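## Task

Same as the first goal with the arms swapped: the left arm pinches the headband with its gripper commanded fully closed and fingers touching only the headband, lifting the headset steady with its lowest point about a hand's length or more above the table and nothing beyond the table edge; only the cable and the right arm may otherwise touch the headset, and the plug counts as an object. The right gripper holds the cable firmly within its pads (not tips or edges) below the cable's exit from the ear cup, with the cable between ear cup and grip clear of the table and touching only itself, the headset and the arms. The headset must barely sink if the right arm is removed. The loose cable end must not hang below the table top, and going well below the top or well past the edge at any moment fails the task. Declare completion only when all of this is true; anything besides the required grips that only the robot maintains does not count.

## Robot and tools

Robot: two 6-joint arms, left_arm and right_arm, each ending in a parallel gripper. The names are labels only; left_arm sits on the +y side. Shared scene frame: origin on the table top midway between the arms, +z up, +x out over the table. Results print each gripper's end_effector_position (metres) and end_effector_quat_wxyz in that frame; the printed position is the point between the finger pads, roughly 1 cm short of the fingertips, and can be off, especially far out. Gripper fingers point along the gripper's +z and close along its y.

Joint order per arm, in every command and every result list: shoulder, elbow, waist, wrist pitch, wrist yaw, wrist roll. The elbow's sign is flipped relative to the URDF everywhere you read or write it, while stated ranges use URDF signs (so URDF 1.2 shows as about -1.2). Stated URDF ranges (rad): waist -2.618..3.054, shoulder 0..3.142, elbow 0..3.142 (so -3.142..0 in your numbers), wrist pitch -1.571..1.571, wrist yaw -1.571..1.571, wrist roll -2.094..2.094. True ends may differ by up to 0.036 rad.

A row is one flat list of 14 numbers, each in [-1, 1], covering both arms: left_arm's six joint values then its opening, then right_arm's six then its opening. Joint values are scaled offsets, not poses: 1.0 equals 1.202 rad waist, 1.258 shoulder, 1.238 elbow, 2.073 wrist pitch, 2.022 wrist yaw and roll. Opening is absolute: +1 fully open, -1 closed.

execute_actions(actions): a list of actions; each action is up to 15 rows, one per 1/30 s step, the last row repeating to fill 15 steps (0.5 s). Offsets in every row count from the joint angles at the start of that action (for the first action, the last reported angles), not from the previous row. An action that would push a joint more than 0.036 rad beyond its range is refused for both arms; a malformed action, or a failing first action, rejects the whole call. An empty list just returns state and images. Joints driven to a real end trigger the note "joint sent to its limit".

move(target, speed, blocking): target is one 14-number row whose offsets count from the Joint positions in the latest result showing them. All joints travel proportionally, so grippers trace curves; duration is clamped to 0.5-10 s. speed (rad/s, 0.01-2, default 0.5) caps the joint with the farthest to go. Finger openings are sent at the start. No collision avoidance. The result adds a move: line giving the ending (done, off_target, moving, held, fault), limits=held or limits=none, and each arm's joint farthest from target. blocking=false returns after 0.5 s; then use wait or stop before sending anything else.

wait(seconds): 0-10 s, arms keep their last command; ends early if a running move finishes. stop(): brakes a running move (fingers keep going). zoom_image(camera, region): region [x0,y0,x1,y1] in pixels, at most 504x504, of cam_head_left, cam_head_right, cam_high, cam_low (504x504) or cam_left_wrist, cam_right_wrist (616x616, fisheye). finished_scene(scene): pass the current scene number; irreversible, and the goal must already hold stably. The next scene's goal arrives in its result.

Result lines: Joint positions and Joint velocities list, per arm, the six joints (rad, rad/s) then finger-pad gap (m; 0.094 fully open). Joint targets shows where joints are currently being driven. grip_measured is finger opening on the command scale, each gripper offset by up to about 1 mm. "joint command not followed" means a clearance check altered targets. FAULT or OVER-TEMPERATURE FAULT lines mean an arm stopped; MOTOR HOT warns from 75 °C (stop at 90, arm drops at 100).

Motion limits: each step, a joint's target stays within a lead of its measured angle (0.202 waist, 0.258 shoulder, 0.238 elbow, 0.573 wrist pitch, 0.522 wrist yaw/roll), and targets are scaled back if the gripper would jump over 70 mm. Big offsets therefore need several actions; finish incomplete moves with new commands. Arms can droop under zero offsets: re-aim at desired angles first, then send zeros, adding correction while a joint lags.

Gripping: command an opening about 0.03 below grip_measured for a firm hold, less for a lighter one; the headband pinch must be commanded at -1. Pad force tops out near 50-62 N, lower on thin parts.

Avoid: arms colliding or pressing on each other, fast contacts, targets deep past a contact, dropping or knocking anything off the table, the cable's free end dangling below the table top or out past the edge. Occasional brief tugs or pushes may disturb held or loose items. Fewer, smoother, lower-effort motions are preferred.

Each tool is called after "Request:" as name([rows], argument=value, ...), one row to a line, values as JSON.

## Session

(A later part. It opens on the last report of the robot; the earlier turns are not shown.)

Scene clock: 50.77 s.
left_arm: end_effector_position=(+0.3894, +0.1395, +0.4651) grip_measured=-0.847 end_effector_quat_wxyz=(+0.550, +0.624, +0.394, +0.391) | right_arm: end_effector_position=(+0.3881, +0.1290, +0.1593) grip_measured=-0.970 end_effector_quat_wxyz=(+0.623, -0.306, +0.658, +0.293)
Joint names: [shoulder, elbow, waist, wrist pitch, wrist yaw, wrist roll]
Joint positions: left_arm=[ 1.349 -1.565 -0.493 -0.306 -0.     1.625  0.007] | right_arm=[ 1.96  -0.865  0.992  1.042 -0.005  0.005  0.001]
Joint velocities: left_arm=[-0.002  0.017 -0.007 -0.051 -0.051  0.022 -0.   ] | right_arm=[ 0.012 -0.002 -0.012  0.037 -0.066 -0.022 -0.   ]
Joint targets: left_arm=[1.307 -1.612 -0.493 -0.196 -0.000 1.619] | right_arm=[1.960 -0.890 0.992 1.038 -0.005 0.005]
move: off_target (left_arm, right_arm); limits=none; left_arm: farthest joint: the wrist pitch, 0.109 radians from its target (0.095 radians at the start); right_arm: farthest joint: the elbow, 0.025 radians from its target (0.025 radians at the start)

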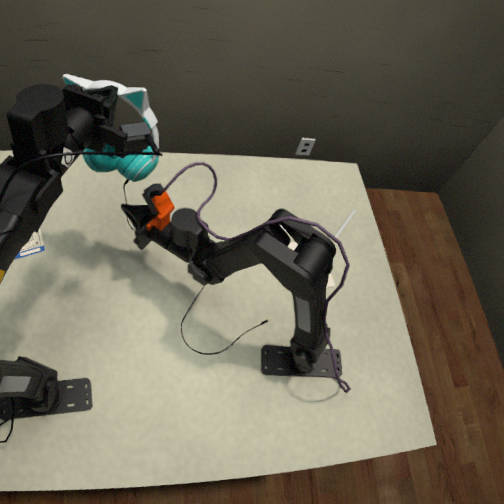

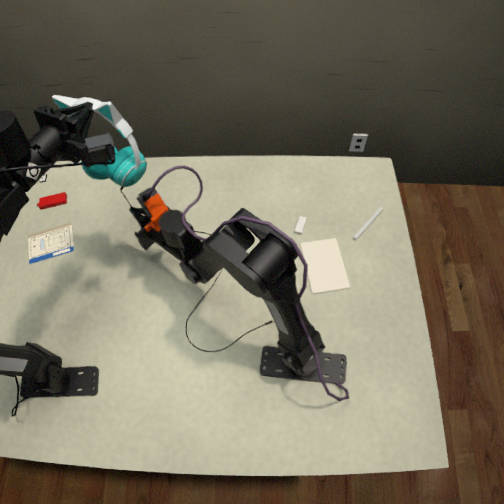

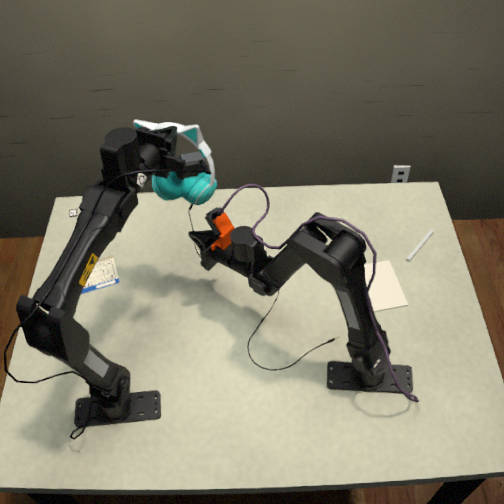

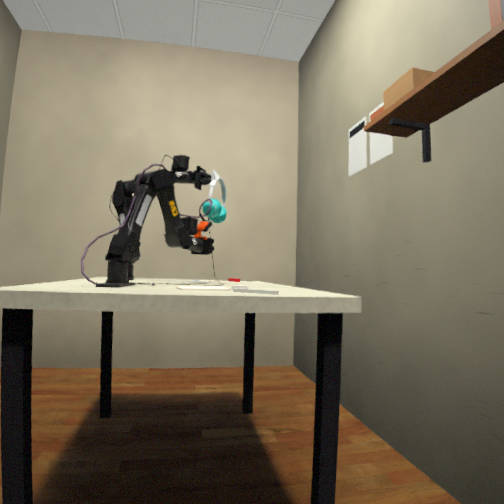

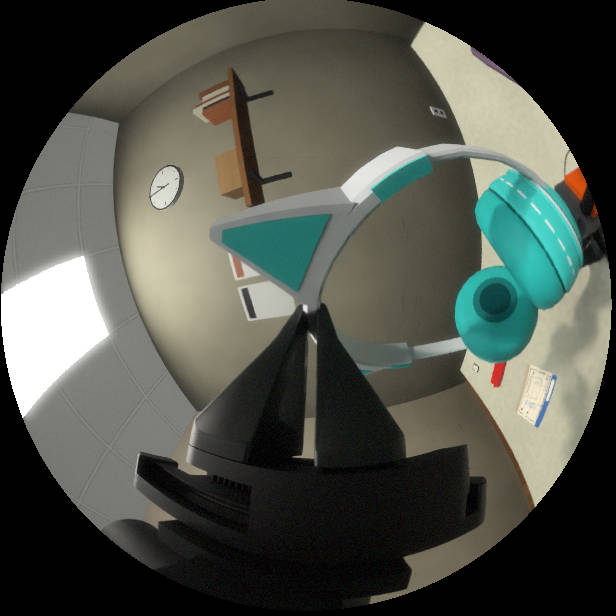

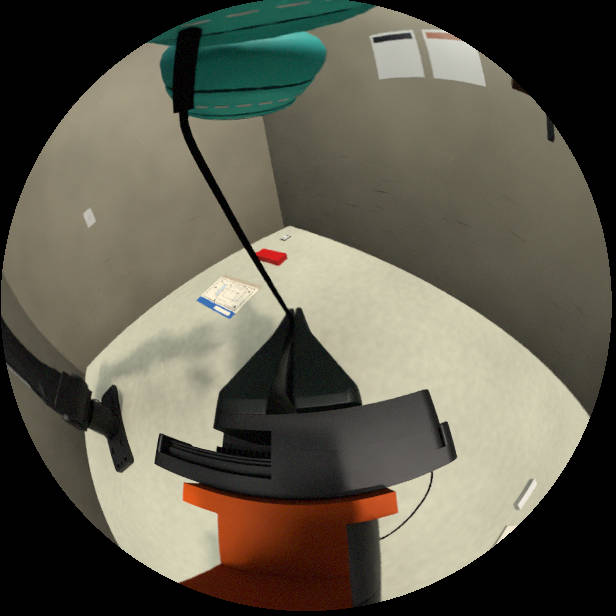

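Near the tip; go a bit deeper.

Request:
move(target=[-0.033,-0.038,0,0.05,0,0,-1,0.035,-0.065,0.03,-0.008,0,0,0.2], speed=0.1)

Request:
move(target=[-0.033,-0.038,0,0.046,0,0,-1,0,-0.02,0,0,0,0,-1])

Request:
zoom_image(camera="cam_right_wrist", region=[230,270,360,420])

Scene clock: 61.07 s.
left_arm: end_effector_position=(+0.3897, +0.1394, +0.4669) grip_measured=-0.847 end_effector_quat_wxyz=(+0.552, +0.622, +0.392, +0.393) | right_arm: end_effector_position=(+0.3842, +0.1477, +0.1588) grip_measured=+0.198 end_effector_quat_wxyz=(+0.619, -0.314, +0.653, +0.302)
Joint names: [shoulder, elbow, waist, wrist pitch, wrist yaw, wrist roll]
Joint positions: left_arm=[ 1.349 -1.564 -0.493 -0.297 -0.     1.628  0.007] | right_arm=[ 1.997 -0.918  1.02   1.028 -0.005  0.005  0.056]
Joint velocities: left_arm=[-0.002 -0.007 -0.022 -0.007  0.037 -0.051 -0.   ] | right_arm=[-0.007  0.002 -0.017  0.037  0.066 -0.095 -0.001]
Joint targets: left_arm=[1.307 -1.612 -0.493 -0.202 -0.000 1.625] | right_arm=[2.004 -0.946 1.028 1.025 -0.005 0.005]
move: off_target (left_arm, right_arm); limits=none; left_arm: farthest joint: the wrist pitch, 0.094 radians from its target (0.103 radians at the start); right_arm: farthest joint: the elbow, 0.027 radians from its target (0.080 radians at the start)

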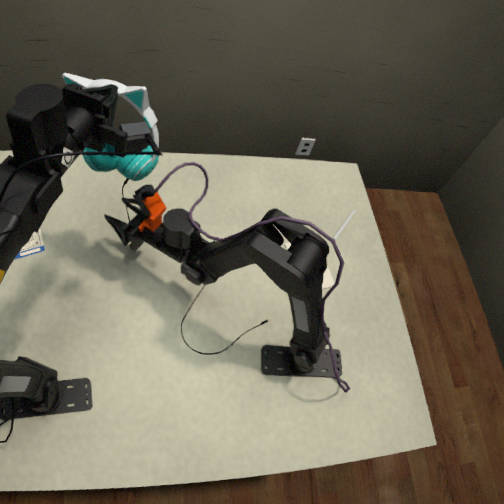

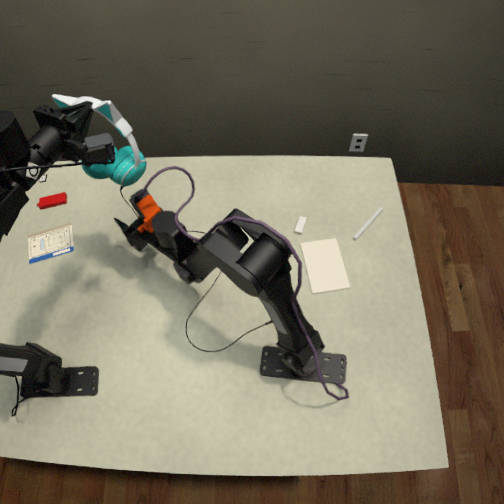

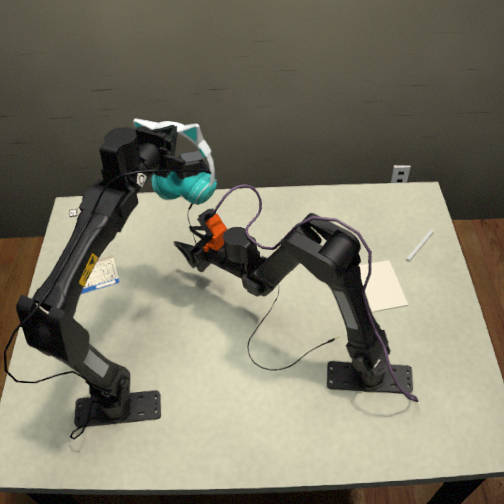

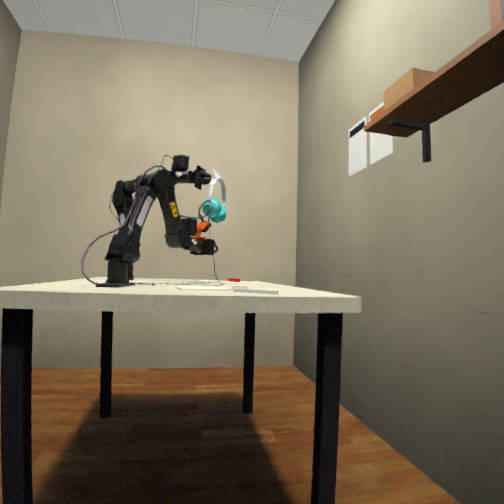

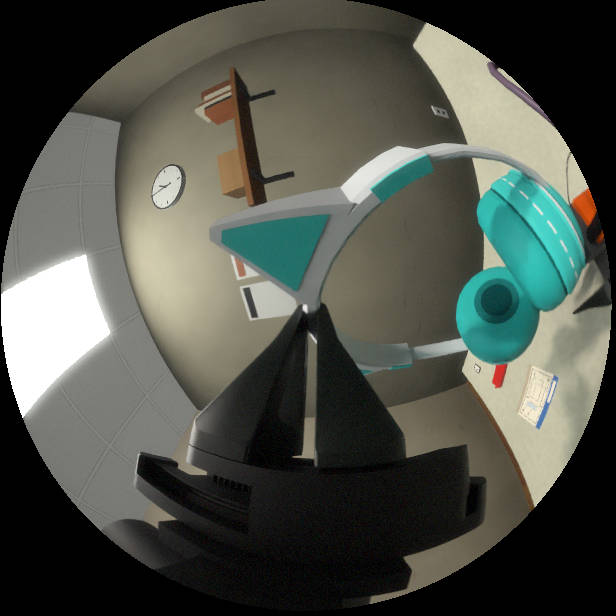

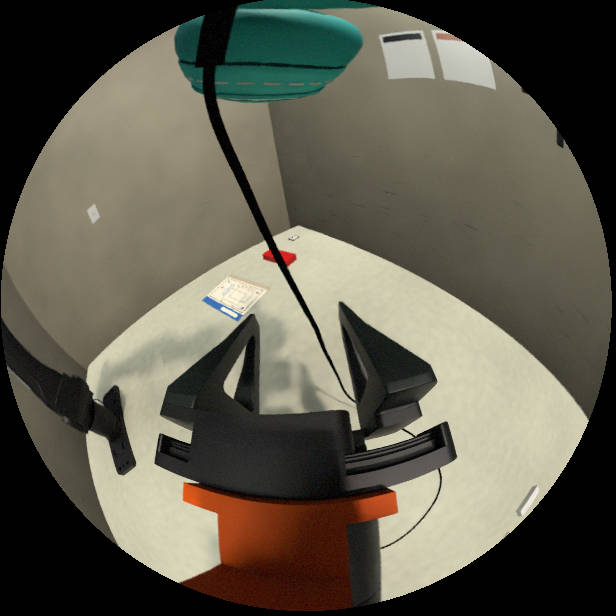

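Scene clock: 61.87 s.
left_arm: end_effector_position=(+0.3893, +0.1395, +0.4627) grip_measured=-0.847 end_effector_quat_wxyz=(+0.546, +0.628, +0.393, +0.391) | right_arm: end_effector_position=(+0.3843, +0.1478, +0.1603) grip_measured=-0.979 end_effector_quat_wxyz=(+0.621, -0.313, +0.651, +0.303)
Joint names: [shoulder, elbow, waist, wrist pitch, wrist yaw, wrist roll]
Joint positions: left_arm=[ 1.349 -1.564 -0.493 -0.314 -0.     1.634  0.007] | right_arm=[ 1.997 -0.918  1.02   1.034 -0.005  0.005  0.001]
Joint velocities: left_arm=[-0.002 -0.007  0.012  0.022 -0.007  0.007  0.001] | right_arm=[-0.022  0.007  0.007 -0.022  0.007 -0.022  0.001]
Joint targets: left_arm=[1.307 -1.611 -0.493 -0.201 -0.000 1.628] | right_arm=[1.997 -0.943 1.020 1.028 -0.005 0.005]
move: off_target (left_arm, right_arm); limits=none; left_arm: farthest joint: the wrist pitch, 0.112 radians from its target (0.095 radians at the start); right_arm: farthest joint: the elbow, 0.024 radians from its target (0.024 radians at the start)

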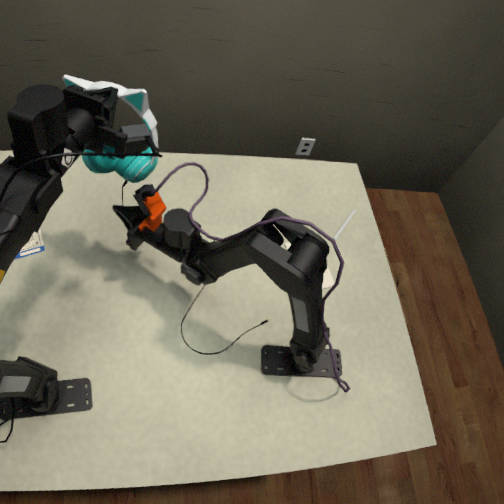

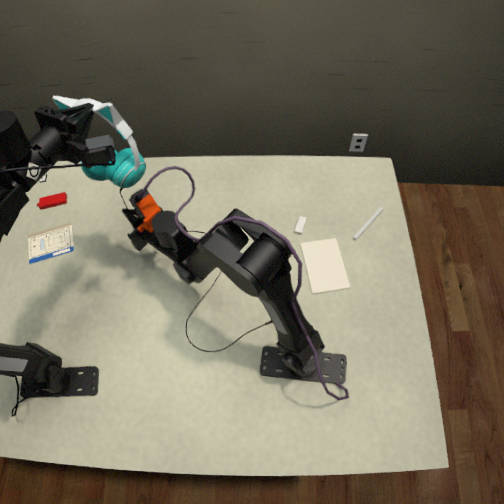

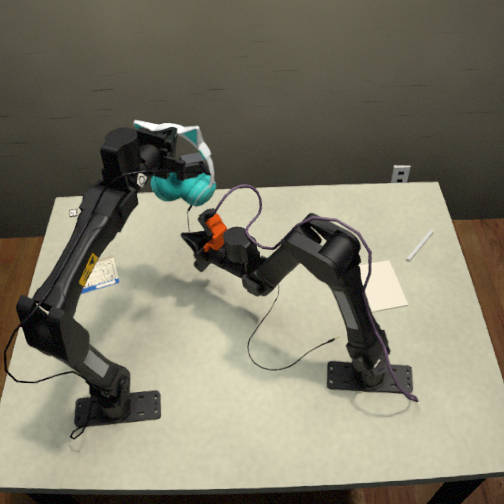

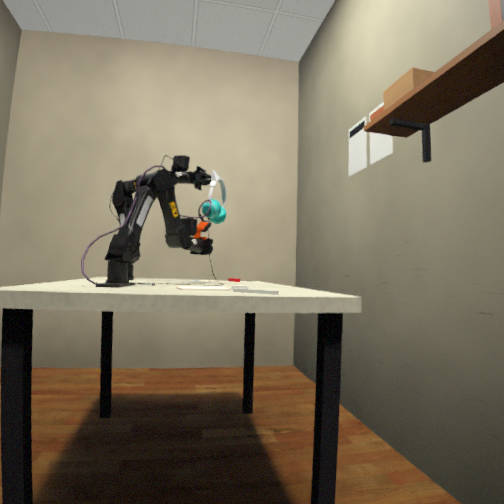

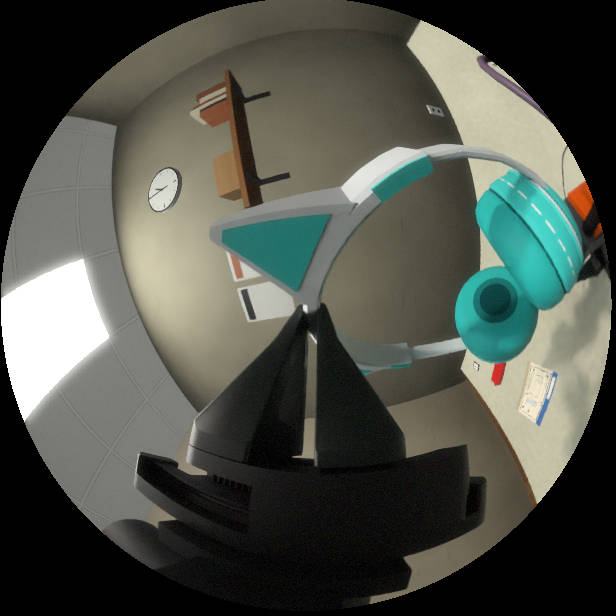

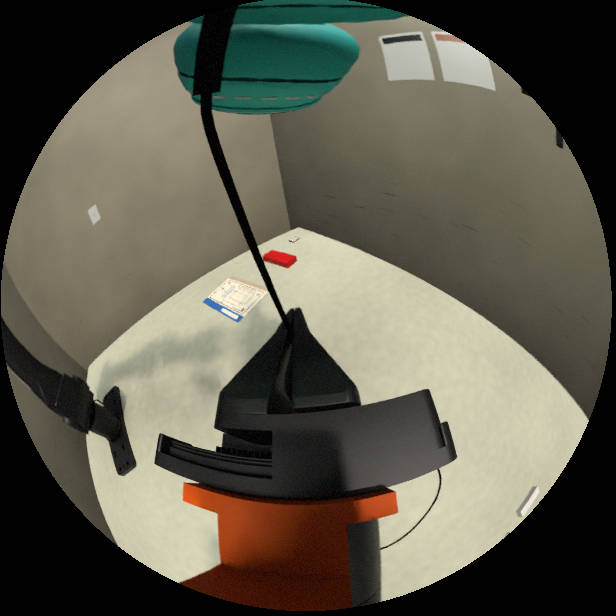

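Region (230, 270, 360, 420) of cam_right_wrist's 616x616 image, scaled by 3.360, with more detail than that image has; it fills the left 437 columns of this view, and the rest is white.

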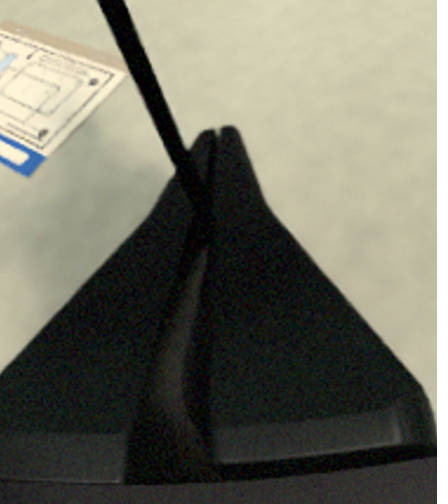

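Request:
finished_scene(scene=2)

The scene is finished: the task was done.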